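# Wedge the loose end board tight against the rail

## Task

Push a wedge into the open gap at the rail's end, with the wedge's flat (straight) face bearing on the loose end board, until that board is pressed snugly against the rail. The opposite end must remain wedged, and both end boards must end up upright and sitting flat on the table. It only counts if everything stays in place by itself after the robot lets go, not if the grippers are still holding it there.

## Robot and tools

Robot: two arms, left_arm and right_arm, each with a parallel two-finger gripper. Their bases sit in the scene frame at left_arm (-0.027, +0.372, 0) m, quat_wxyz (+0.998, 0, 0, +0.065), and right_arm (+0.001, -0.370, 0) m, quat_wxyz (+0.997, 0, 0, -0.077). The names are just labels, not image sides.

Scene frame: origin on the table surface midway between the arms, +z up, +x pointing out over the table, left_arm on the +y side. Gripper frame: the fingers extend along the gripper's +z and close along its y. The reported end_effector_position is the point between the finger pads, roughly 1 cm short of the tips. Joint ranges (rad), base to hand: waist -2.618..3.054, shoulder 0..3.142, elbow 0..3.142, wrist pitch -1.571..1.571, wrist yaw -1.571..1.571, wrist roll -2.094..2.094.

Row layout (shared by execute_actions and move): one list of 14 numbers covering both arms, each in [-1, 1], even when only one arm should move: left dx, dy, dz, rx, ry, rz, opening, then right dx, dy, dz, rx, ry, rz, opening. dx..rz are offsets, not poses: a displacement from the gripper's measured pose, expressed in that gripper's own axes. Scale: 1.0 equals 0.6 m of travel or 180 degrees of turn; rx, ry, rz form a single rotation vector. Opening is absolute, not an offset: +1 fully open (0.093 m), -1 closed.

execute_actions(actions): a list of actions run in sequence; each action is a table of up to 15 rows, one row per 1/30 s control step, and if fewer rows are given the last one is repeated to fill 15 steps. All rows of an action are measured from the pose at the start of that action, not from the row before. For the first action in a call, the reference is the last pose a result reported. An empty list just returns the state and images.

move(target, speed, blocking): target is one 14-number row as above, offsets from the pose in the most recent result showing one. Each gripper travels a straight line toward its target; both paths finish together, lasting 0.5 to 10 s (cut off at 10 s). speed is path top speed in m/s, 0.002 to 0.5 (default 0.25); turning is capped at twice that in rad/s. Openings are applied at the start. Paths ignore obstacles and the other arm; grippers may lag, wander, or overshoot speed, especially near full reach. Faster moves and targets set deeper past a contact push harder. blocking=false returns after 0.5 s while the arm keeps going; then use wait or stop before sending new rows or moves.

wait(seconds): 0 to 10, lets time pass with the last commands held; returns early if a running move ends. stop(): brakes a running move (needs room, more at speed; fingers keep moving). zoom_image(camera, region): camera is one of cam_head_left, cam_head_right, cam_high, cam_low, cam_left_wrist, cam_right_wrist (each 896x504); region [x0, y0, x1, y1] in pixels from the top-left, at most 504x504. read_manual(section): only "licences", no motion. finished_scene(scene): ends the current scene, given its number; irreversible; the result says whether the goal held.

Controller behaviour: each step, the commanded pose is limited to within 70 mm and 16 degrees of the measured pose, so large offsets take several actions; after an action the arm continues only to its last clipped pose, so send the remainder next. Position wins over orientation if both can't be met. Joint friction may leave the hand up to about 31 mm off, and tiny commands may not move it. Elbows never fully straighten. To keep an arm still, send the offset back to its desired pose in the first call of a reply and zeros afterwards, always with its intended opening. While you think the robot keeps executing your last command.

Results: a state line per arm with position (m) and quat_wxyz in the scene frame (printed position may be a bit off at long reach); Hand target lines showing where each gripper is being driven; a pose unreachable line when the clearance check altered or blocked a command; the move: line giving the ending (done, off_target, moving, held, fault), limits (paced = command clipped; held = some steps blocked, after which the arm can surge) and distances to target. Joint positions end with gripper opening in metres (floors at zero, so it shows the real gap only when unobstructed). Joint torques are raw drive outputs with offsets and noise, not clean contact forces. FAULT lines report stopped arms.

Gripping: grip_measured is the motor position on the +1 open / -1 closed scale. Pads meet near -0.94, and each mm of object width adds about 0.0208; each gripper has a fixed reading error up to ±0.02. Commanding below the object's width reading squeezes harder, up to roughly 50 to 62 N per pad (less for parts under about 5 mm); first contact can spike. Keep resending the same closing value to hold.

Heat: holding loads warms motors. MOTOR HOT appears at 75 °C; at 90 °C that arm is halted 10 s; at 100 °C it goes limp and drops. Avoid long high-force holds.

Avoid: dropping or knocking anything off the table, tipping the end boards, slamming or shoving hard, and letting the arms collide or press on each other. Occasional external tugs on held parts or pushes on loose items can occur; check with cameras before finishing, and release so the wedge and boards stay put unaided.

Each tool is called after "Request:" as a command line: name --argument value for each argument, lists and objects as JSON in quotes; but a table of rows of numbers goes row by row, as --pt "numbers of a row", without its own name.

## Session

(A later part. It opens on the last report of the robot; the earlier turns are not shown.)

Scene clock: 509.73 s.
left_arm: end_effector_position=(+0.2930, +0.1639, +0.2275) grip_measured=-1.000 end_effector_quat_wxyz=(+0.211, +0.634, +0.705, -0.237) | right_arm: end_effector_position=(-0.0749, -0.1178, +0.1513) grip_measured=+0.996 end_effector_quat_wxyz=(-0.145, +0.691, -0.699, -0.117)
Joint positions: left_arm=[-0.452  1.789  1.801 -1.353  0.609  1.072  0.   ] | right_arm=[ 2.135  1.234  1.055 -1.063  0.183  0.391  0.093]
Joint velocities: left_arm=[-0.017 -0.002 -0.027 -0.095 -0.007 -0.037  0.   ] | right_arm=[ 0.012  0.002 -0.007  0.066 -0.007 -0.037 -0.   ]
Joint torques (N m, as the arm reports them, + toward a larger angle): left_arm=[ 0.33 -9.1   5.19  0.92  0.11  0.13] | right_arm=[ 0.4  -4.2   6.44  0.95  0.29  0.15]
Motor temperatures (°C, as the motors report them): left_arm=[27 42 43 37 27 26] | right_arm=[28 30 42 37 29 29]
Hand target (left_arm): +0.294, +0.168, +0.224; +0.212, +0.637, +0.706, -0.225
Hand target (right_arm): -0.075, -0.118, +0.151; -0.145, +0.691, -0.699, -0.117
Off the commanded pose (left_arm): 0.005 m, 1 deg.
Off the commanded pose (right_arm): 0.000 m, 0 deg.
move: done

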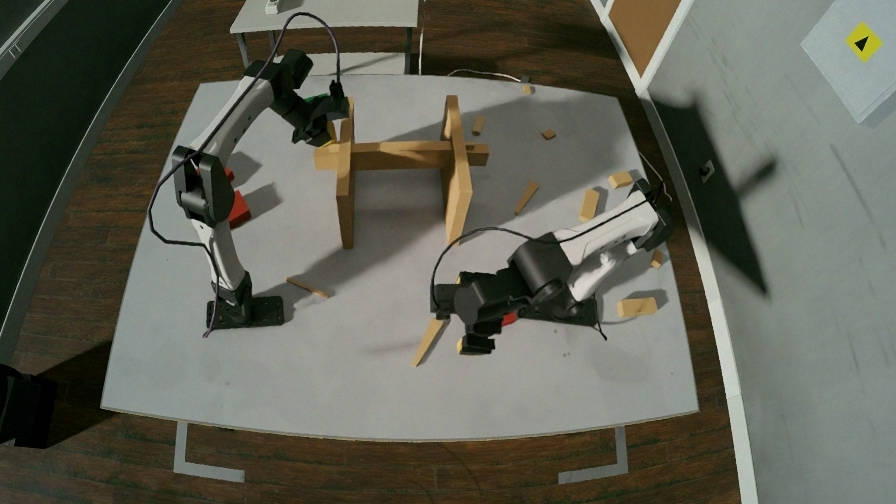

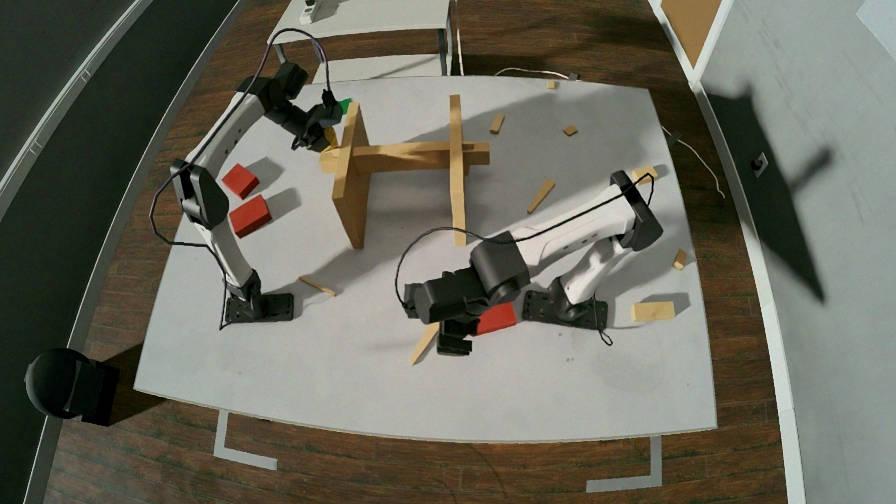

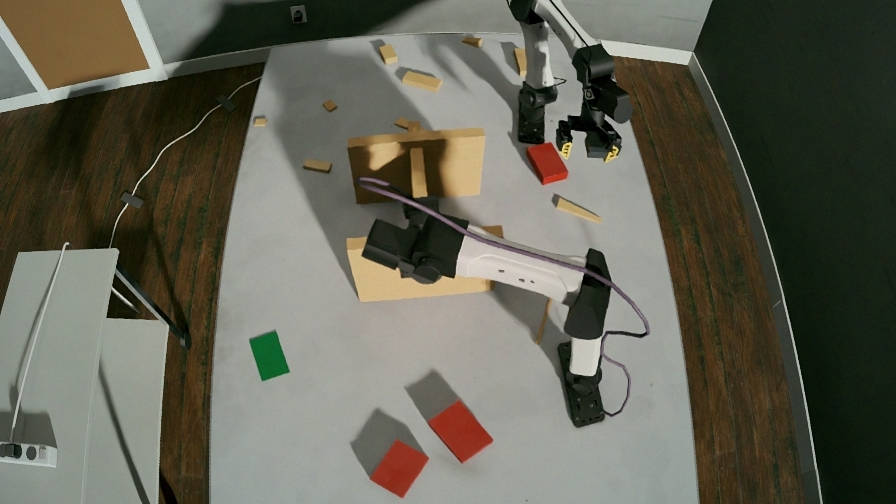

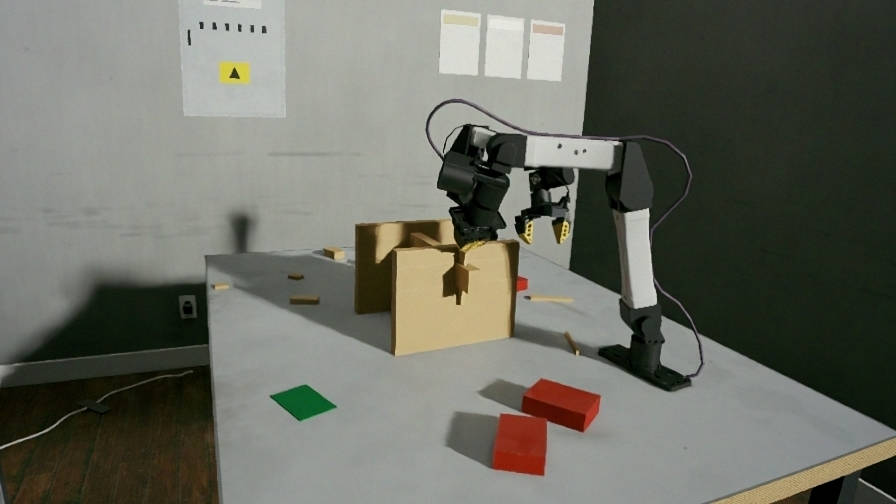

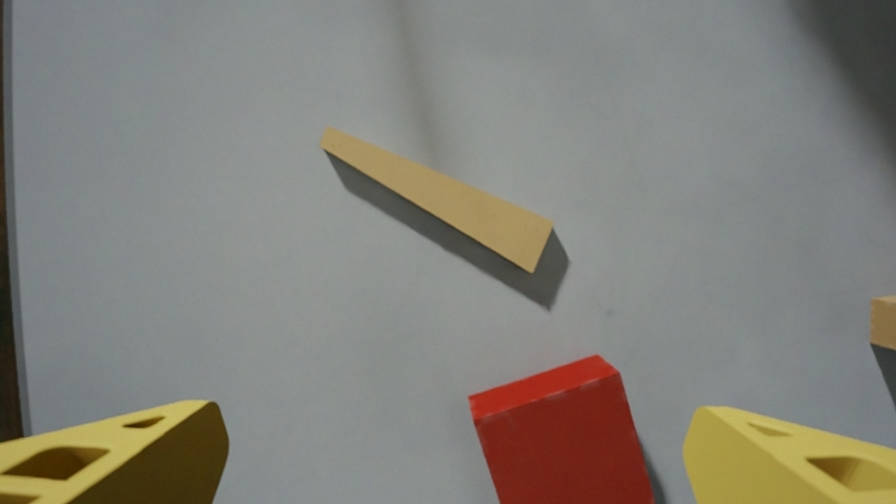

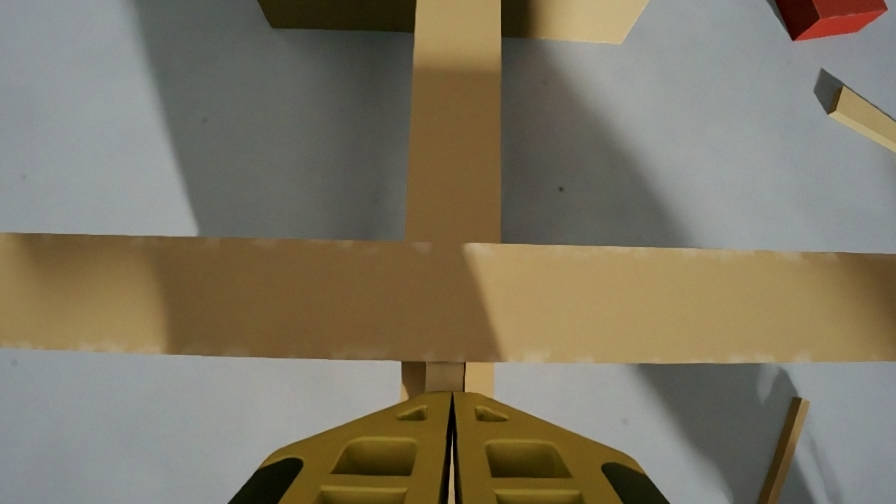

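Request:
move --target '[0.0193, 0.0022, 0.0313, 0, 0, 0, -1, 0, 0, 0, 0, 0, 0, 1]' --speed 0.015

Request:
zoom_image --camera "cam_low" --region '[380, 200, 540, 360]'

Scene clock: 517.97 s.
left_arm: end_effector_position=(+0.2923, +0.1633, +0.2255) grip_measured=-1.000 end_effector_quat_wxyz=(+0.229, +0.636, +0.698, -0.235) | right_arm: end_effector_position=(-0.0749, -0.1178, +0.1513) grip_measured=+0.996 end_effector_quat_wxyz=(-0.145, +0.691, -0.699, -0.117)
Joint positions: left_arm=[-0.45   1.751  1.734 -1.286  0.621  1.072  0.   ] | right_arm=[ 2.135  1.234  1.055 -1.063  0.183  0.391  0.093]
Joint velocities: left_arm=[-0.012  0.002  0.002  0.051  0.022  0.007  0.   ] | right_arm=[ 0.002 -0.012  0.007 -0.022  0.051 -0.007 -0.001]
Joint torques (N m, as the arm reports them, + toward a larger angle): left_arm=[-0.22 -6.23  3.64  1.09  0.22  0.05] | right_arm=[ 0.39 -4.19  6.43  0.95  0.29  0.15]
Motor temperatures (°C, as the motors report them): left_arm=[27 43 42 37 27 26] | right_arm=[28 30 42 37 29 29]
Hand target (left_arm): +0.293, +0.162, +0.206; +0.211, +0.635, +0.705, -0.237
Hand target (right_arm): -0.075, -0.118, +0.151; -0.145, +0.691, -0.699, -0.117
Off the commanded pose (left_arm): 0.020 m, 2 deg.
Off the commanded pose (right_arm): 0.000 m, 0 deg.
move: off_target (left_arm)

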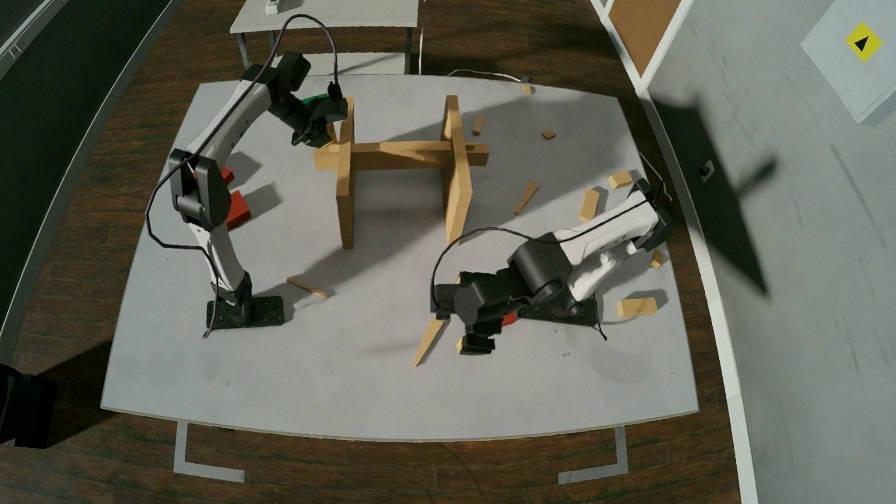

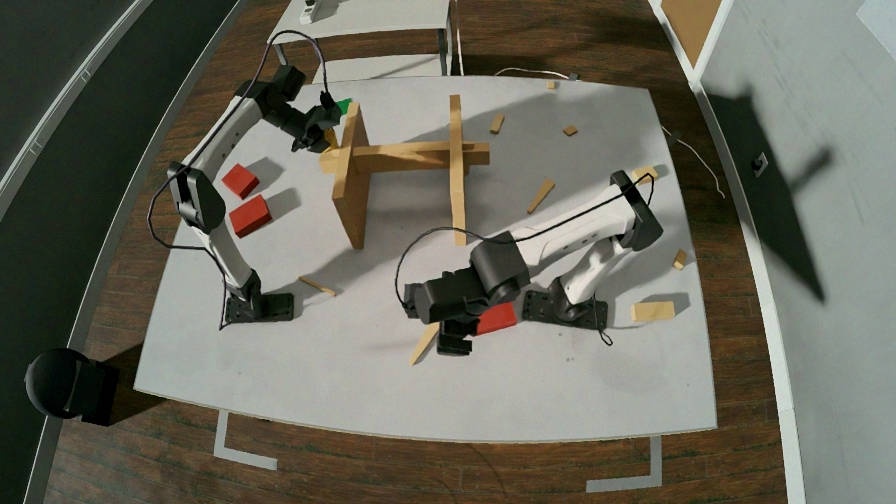

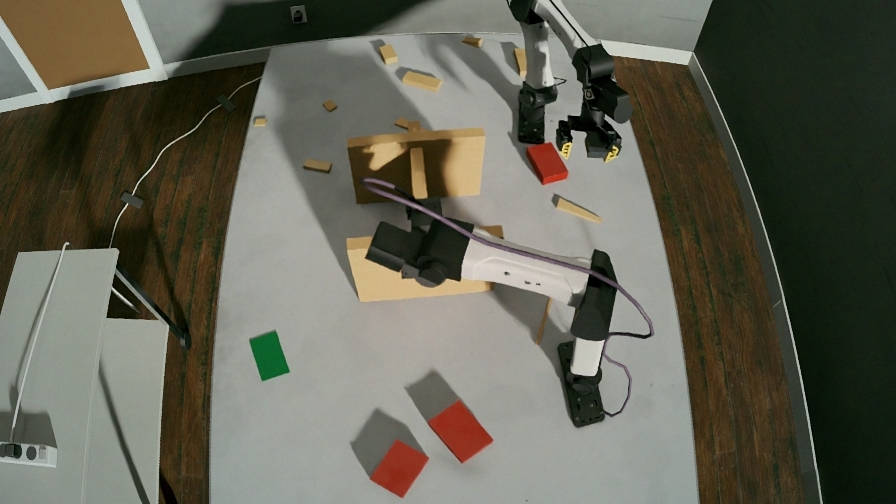

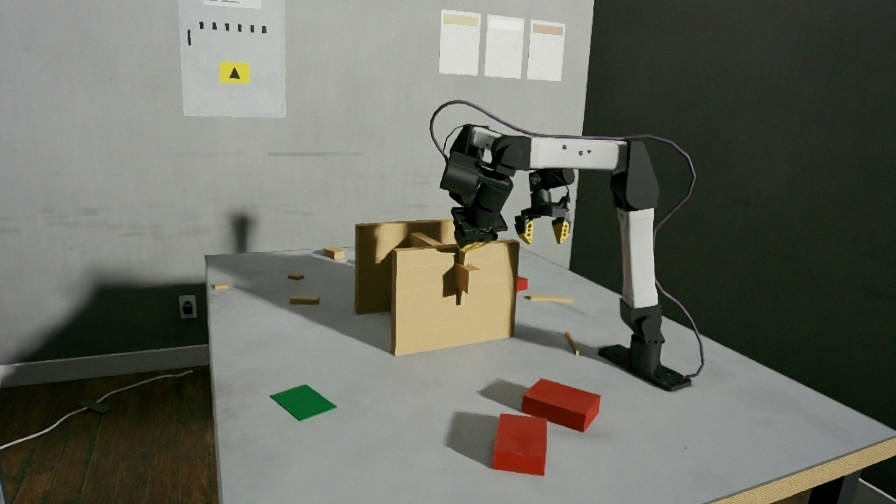

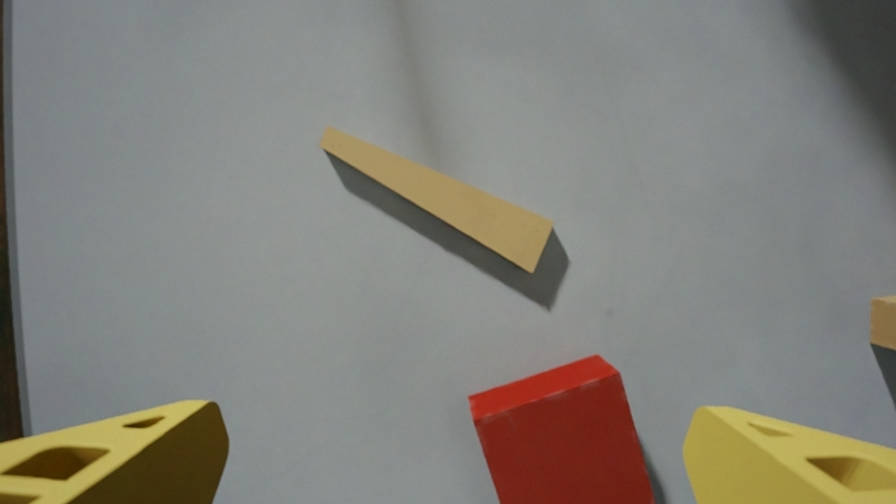

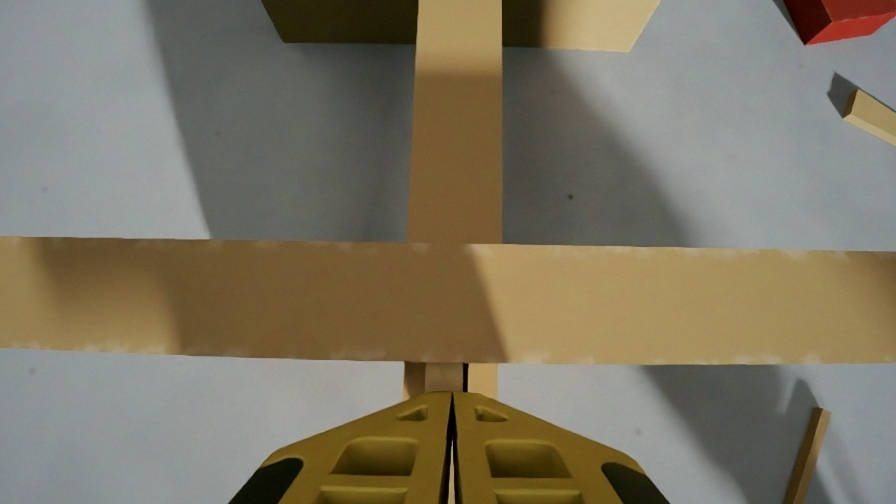

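Region (380, 200, 540, 360) of cam_low's 896x504 image, scaled by 3.150, with more detail than that image has.

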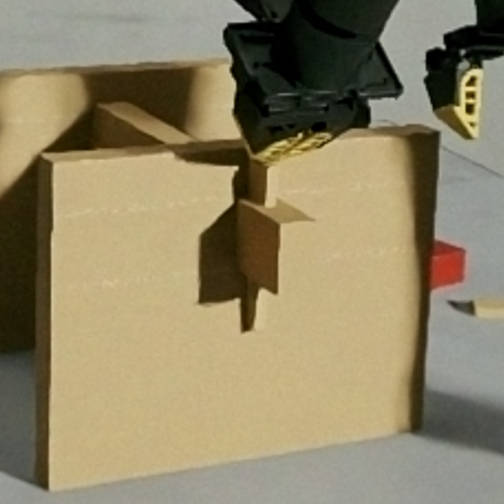

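Request:
zoom_image --camera "cam_head_right" --region '[310, 90, 400, 260]'

Request:
zoom_image --camera "cam_head_left" --region '[420, 90, 510, 260]'

Request:
zoom_image --camera "cam_high" --region '[370, 100, 470, 200]'

Region (310, 90, 400, 260) of cam_head_right's 896x504 image, scaled by 2.965, with more detail than that image has; it fills the left 267 columns of this view, and the rest is white.

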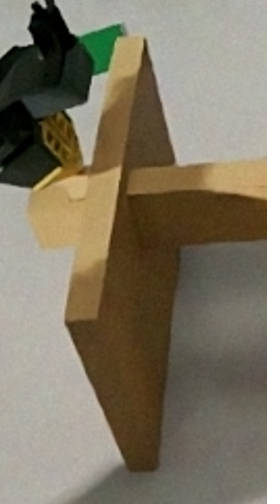

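Region (420, 90, 510, 260) of cam_head_left's 896x504 image, scaled by 2.965, with more detail than that image has; it fills the left 267 columns of this view, and the rest is white.

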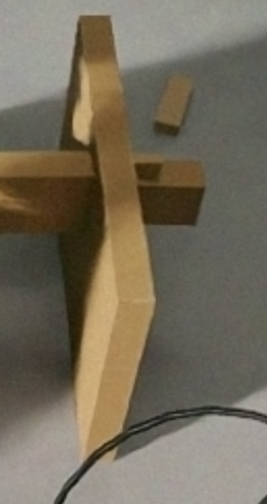

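Region (370, 100, 470, 200) of cam_high's 896x504 image, scaled by 5.040, with more detail than that image has.

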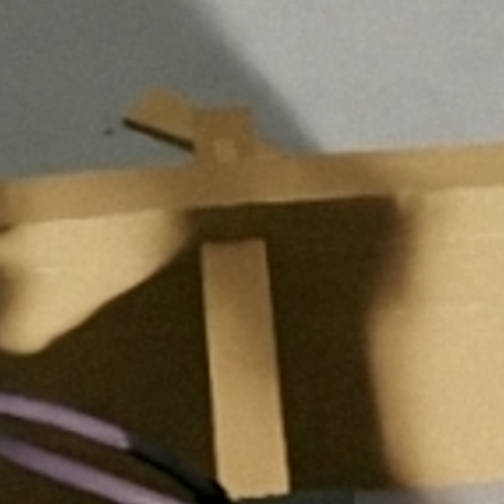

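Request:
move --target '[0.040, 0.004, 0.060, 0, 0, 0, -1, 0, 0, 0, 0, 0, 0, 1]' --speed 0.02

Request:
zoom_image --camera "cam_head_right" --region '[310, 90, 400, 260]'

Scene clock: 540.73 s.
left_arm: end_effector_position=(+0.2917, +0.1637, +0.2235) grip_measured=-1.000 end_effector_quat_wxyz=(+0.271, +0.635, +0.684, -0.234) | right_arm: end_effector_position=(-0.0749, -0.1178, +0.1513) grip_measured=+0.996 end_effector_quat_wxyz=(-0.145, +0.691, -0.699, -0.117)
Joint positions: left_arm=[-0.436  1.676  1.603 -1.15   0.66   1.072  0.   ] | right_arm=[ 2.135  1.234  1.055 -1.063  0.183  0.391  0.093]
Joint velocities: left_arm=[-0.012 -0.007 -0.002 -0.037  0.037 -0.022  0.   ] | right_arm=[-0.007  0.022 -0.002  0.022 -0.066  0.022  0.   ]
Joint torques (N m, as the arm reports them, + toward a larger angle): left_arm=[-1.28 -3.24  2.14  1.34  0.03  0.08] | right_arm=[ 0.41 -4.19  6.44  0.95  0.29  0.15]
Motor temperatures (°C, as the motors report them): left_arm=[27 42 39 37 27 26] | right_arm=[28 30 42 37 29 29]
Hand target (left_arm): +0.291, +0.162, +0.184; +0.228, +0.637, +0.698, -0.235
Hand target (right_arm): -0.075, -0.118, +0.151; -0.145, +0.691, -0.699, -0.117
Off the commanded pose (left_arm): 0.041 m, 5 deg.
Off the commanded pose (right_arm): 0.000 m, 0 deg.
move: off_target (left_arm)

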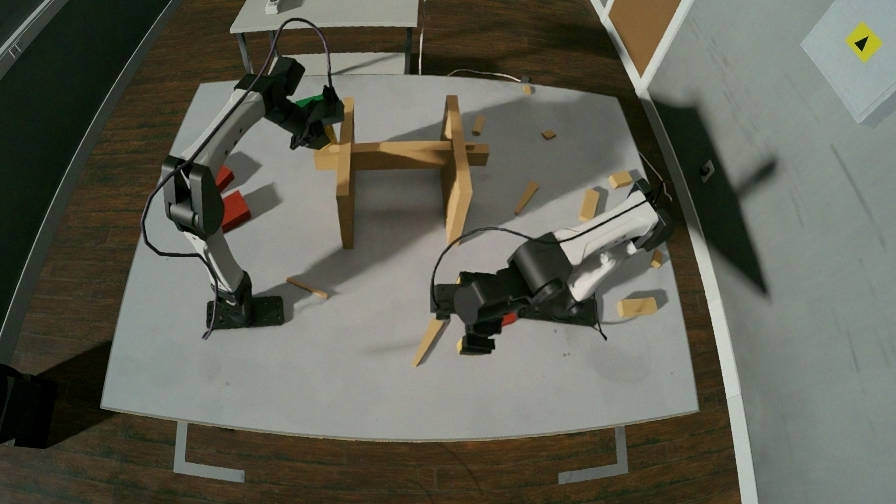

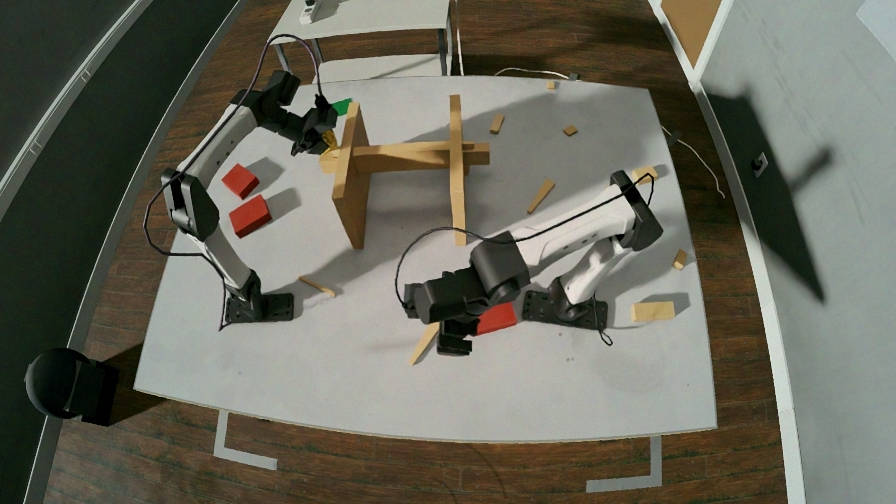

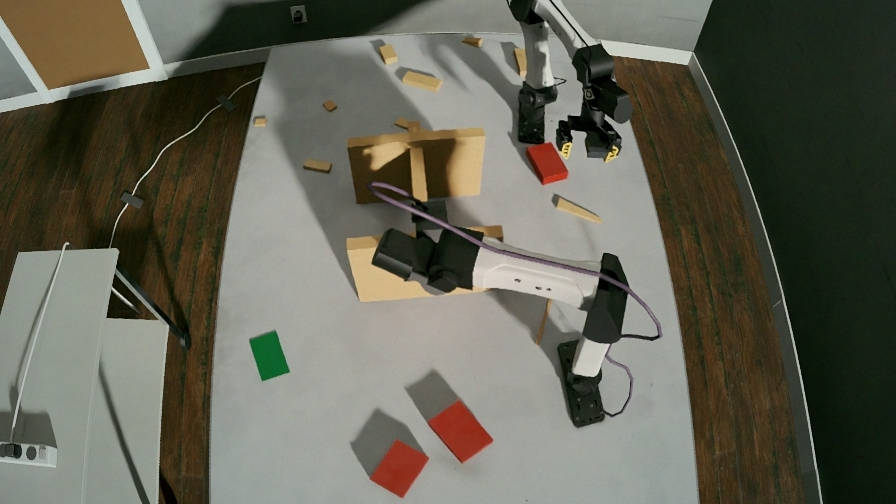

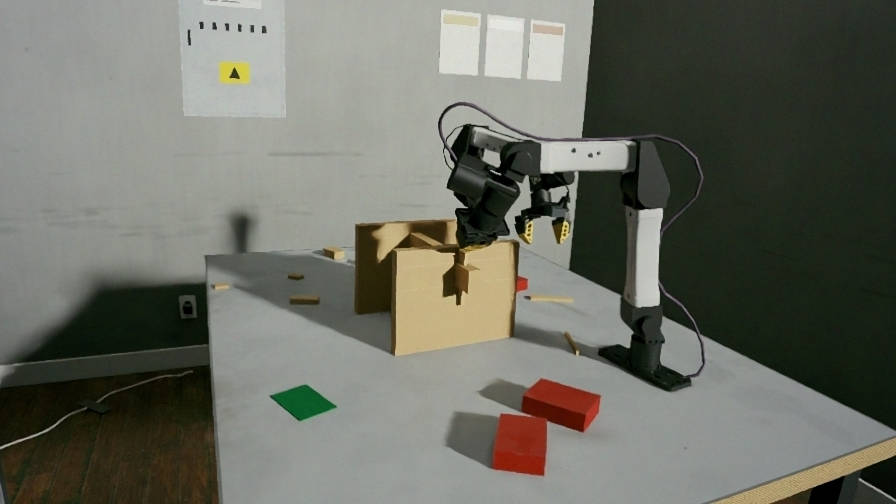

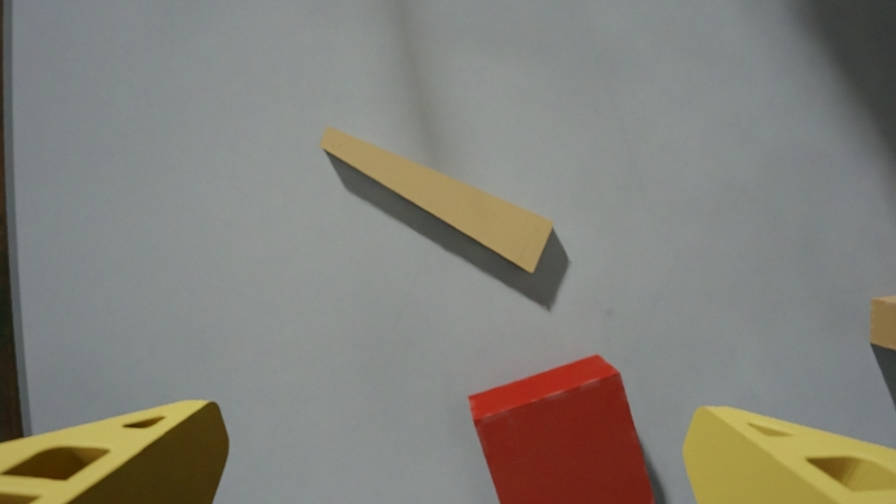

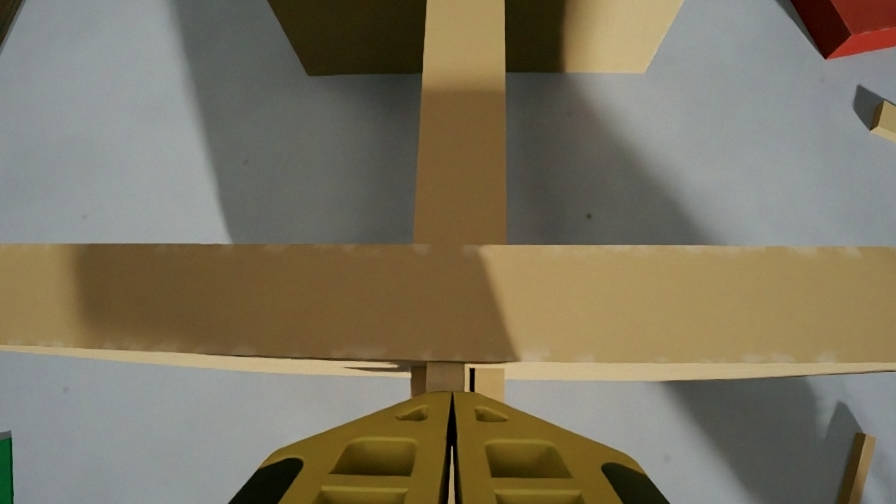

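Region (310, 90, 400, 260) of cam_head_right's 896x504 image, scaled by 2.965, with more detail than that image has; it fills the left 267 columns of this view, and the rest is white.

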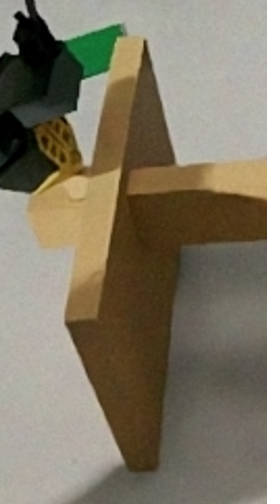

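Request:
move --target '[0.0334, -0.0012, 0.0371, 0.0077, 0.0386, -0.0027, -1, 0.1924, -0.6571, -0.0561, -0.0245, -0.0763, -0.0208, -1]' --speed 0.2

Scene clock: 600.43 s.
left_arm: end_effector_position=(+0.2915, +0.1638, +0.2240) grip_measured=-1.000 end_effector_quat_wxyz=(+0.268, +0.642, +0.685, -0.218) | right_arm: end_effector_position=(+0.3085, -0.2338, +0.1546) grip_measured=-0.998 end_effector_quat_wxyz=(-0.205, +0.694, -0.649, -0.235)
Joint positions: left_arm=[-0.449  1.671  1.611 -1.154  0.623  1.072  0.   ] | right_arm=[ 0.269  1.749  1.472 -1.284 -0.635 -1.518  0.   ]
Joint velocities: left_arm=[-0.002  0.007  0.002 -0.022 -0.022 -0.007  0.   ] | right_arm=[-0.007 -0.012  0.012 -0.022  0.022 -0.037  0.   ]
Joint torques (N m, as the arm reports them, + toward a larger angle): left_arm=[-1.42 -3.25  5.96  0.79 -0.25  0.13] | right_arm=[-0.28 -7.75  7.86  0.26 -0.4   0.06]
Motor temperatures (°C, as the motors report them): left_arm=[27 37 36 38 27 26] | right_arm=[28 31 43 37 29 29]
Hand target (left_arm): +0.291, +0.165, +0.195; +0.221, +0.649, +0.698, -0.205
Hand target (right_arm): +0.312, -0.234, +0.160; -0.211, +0.692, -0.647, -0.239
Off the commanded pose (left_arm): 0.030 m, 6 deg.
Off the commanded pose (right_arm): 0.014 m, 2 deg.
move: off_target (left_arm, right_arm)

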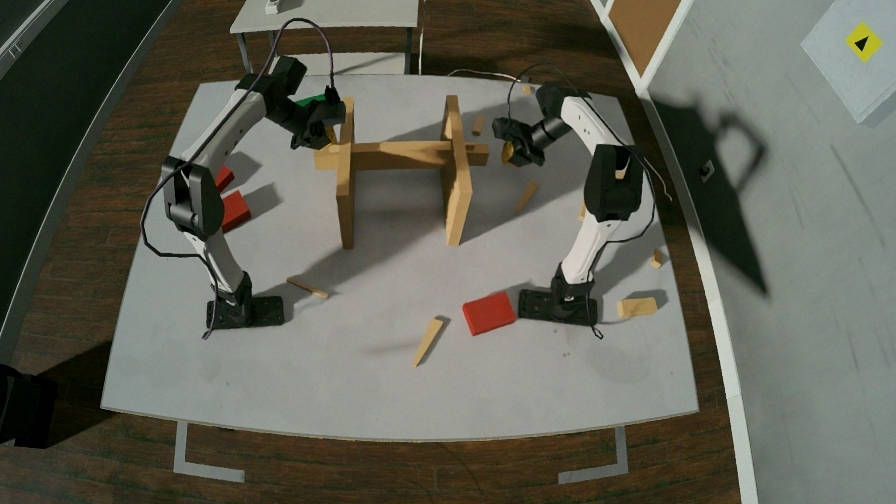

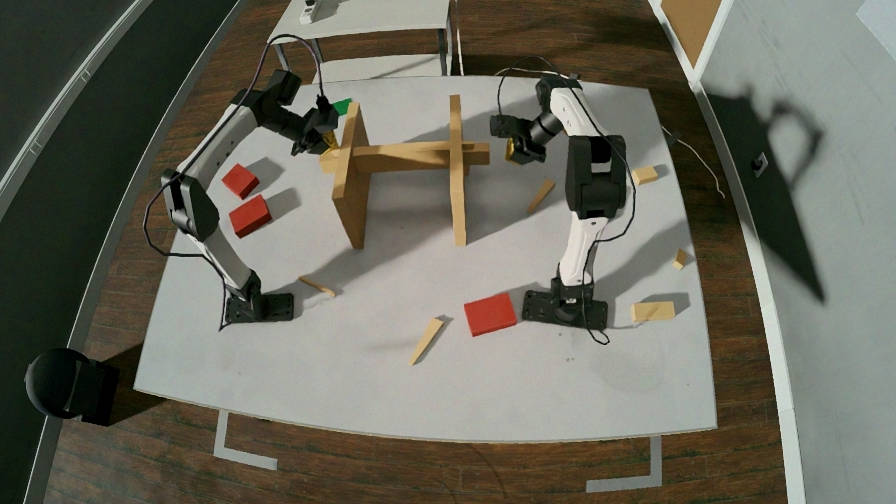

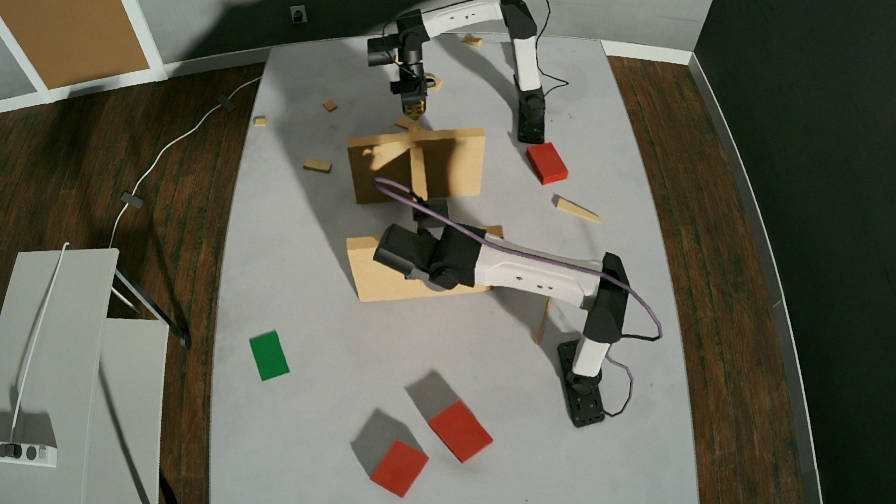

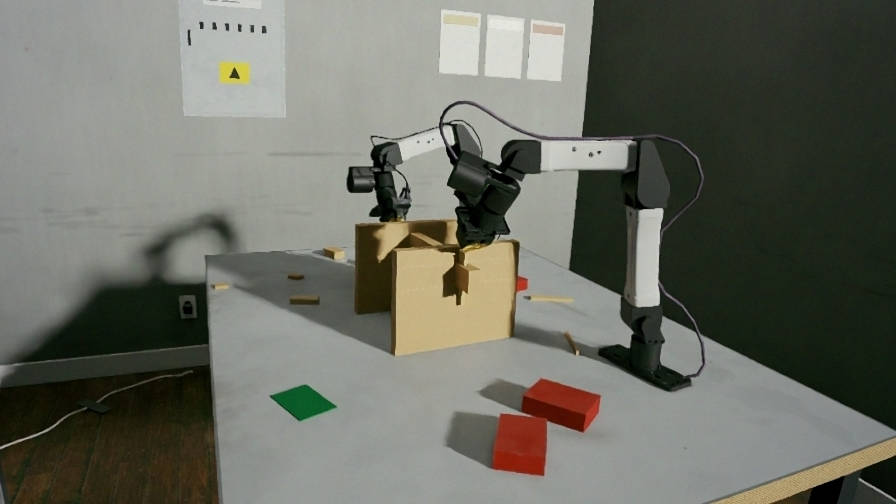

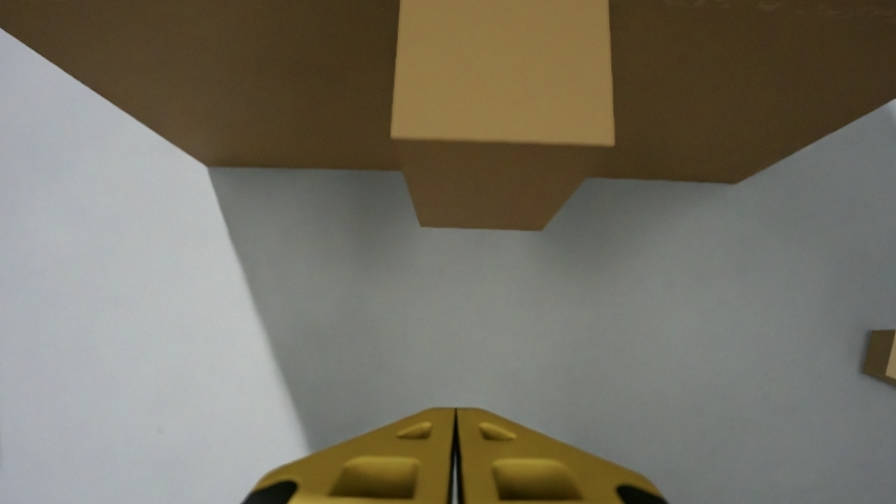

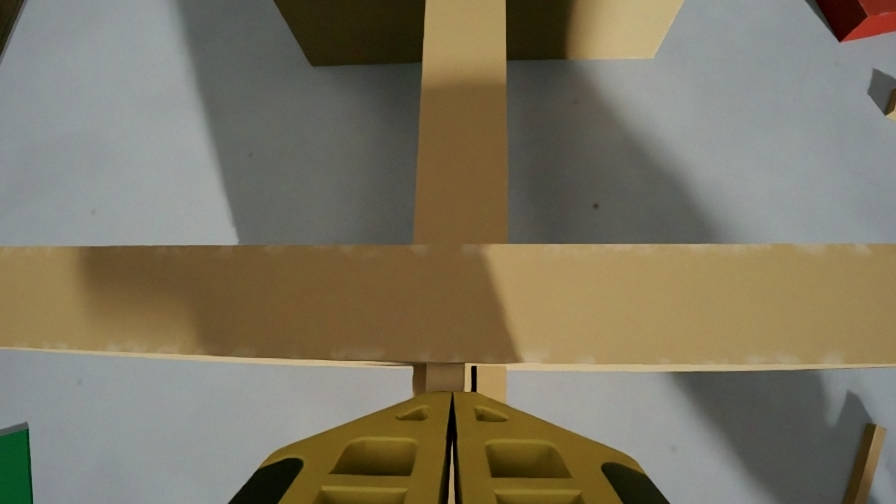

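Request:
move --target '[0.0403, -0.0024, 0.0424, 0, 0.01, 0, -1, -0.0632, -0.0088, 0.0400, 0, 0, 0, -1]' --speed 0.02

Request:
zoom_image --camera "cam_head_right" --region '[300, 80, 530, 260]'

Scene clock: 618.60 s.
left_arm: end_effector_position=(+0.2910, +0.1637, +0.2234) grip_measured=-1.000 end_effector_quat_wxyz=(+0.294, +0.643, +0.674, -0.212) | right_arm: end_effector_position=(+0.3025, -0.1987, +0.1538) grip_measured=-0.998 end_effector_quat_wxyz=(-0.190, +0.687, -0.659, -0.242)
Joint positions: left_arm=[-0.445  1.623  1.534 -1.068  0.635  1.072  0.   ] | right_arm=[ 0.384  1.749  1.472 -1.23  -0.622 -1.362  0.   ]
Joint velocities: left_arm=[ 0.002 -0.012 -0.007  0.022  0.081 -0.007  0.   ] | right_arm=[-0.022  0.002 -0.012  0.007  0.007  0.037  0.   ]
Joint torques (N m, as the arm reports them, + toward a larger angle): left_arm=[-0.34 -3.94  2.94  1.29 -0.05  0.19] | right_arm=[ 2.33 -7.85  7.39  0.7  -0.32  0.21]
Motor temperatures (°C, as the motors report them): left_arm=[27 37 37 37 27 26] | right_arm=[28 32 44 36 30 29]
Hand target (left_arm): +0.290, +0.167, +0.190; +0.257, +0.646, +0.688, -0.208
Hand target (right_arm): +0.309, -0.190, +0.157; -0.203, +0.694, -0.649, -0.235
Off the commanded pose (left_arm): 0.035 m, 5 deg.
Off the commanded pose (right_arm): 0.013 m, 2 deg.
move: off_target (left_arm, right_arm)

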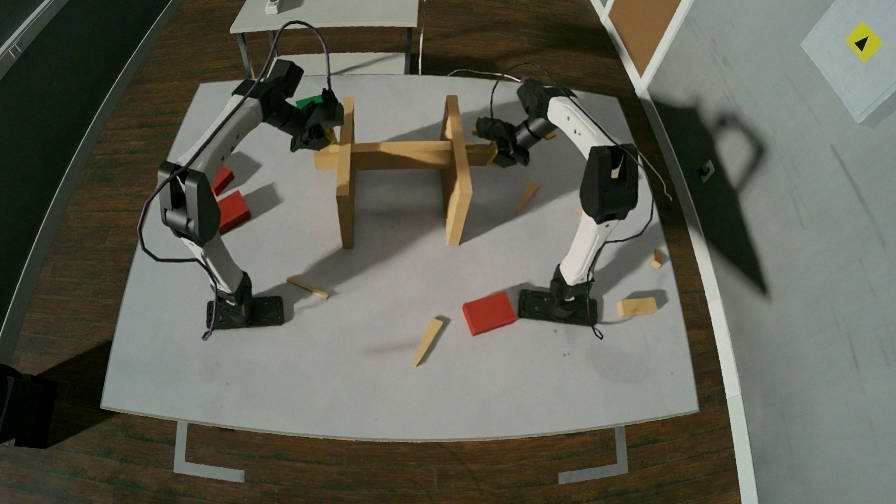

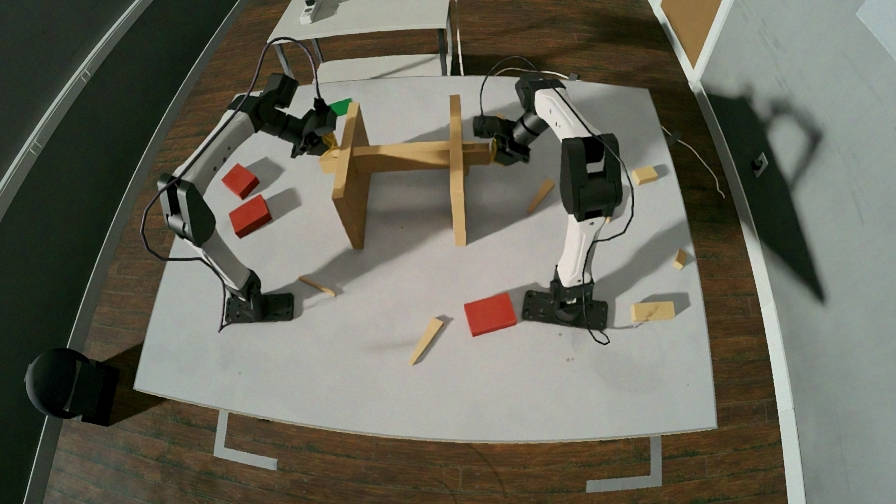

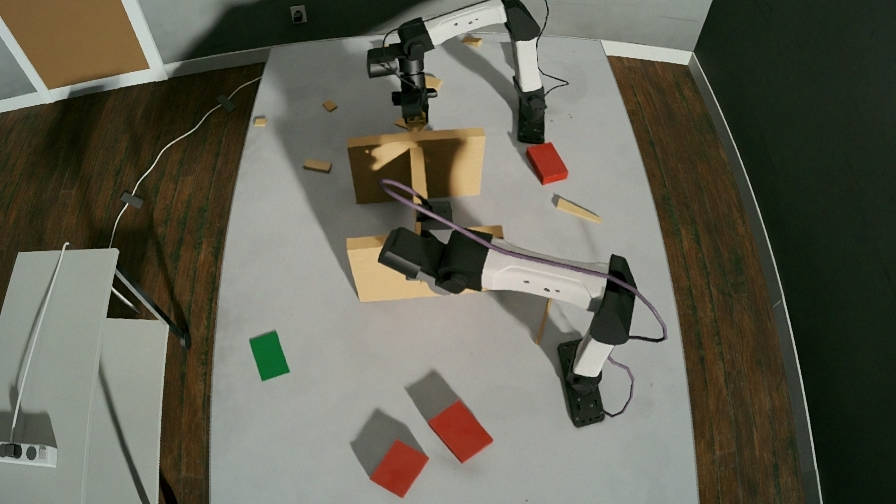

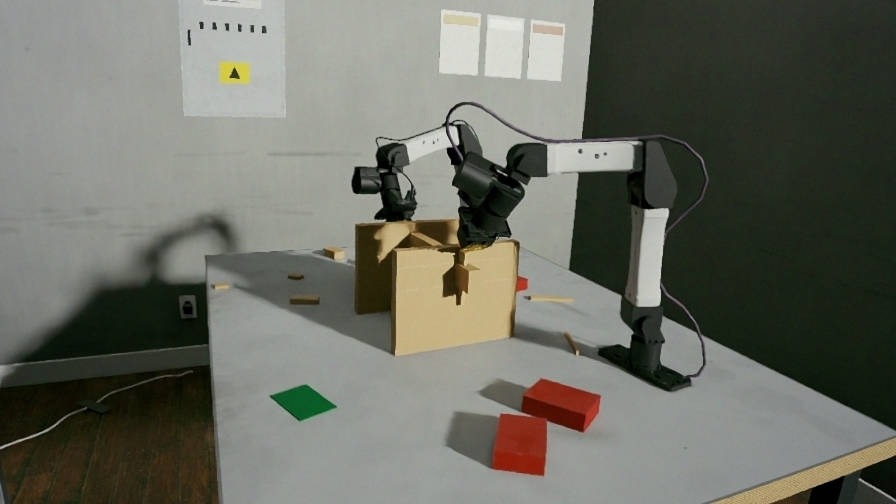

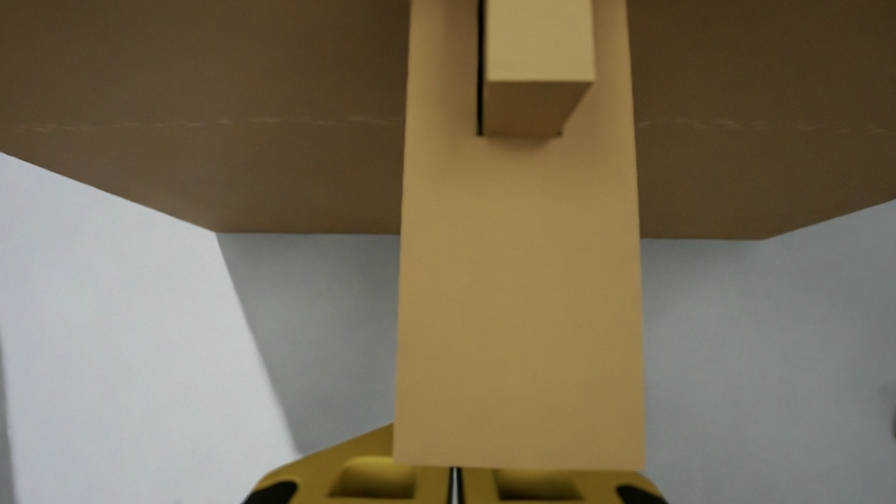

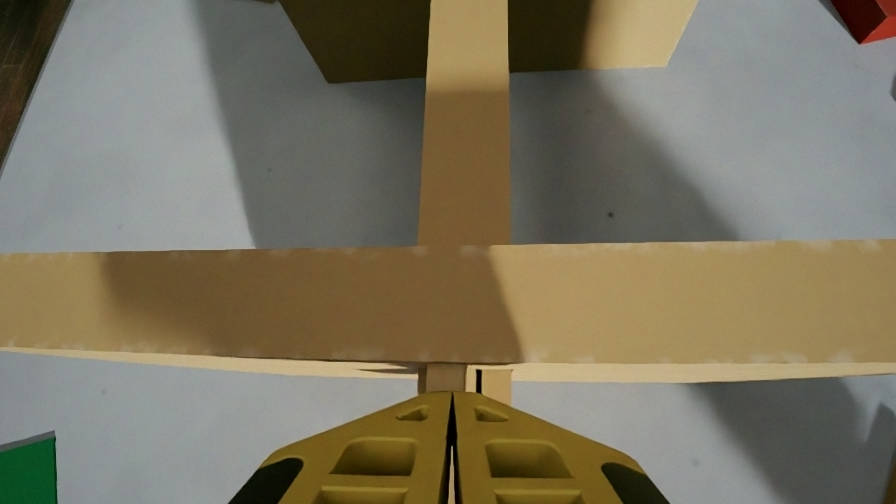

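Region (300, 80, 530, 260) of cam_head_right's 896x504 image, scaled by 2.191, with more detail than that image has; it fills the top 394 rows of this view, and the rest is white.

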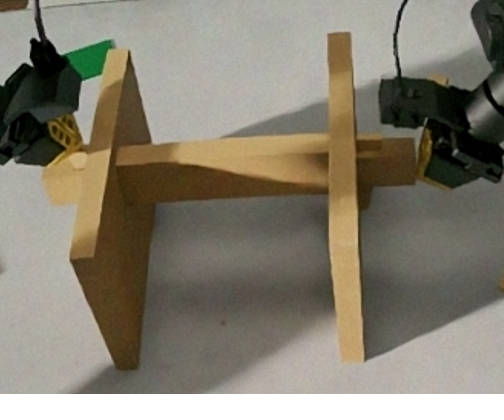

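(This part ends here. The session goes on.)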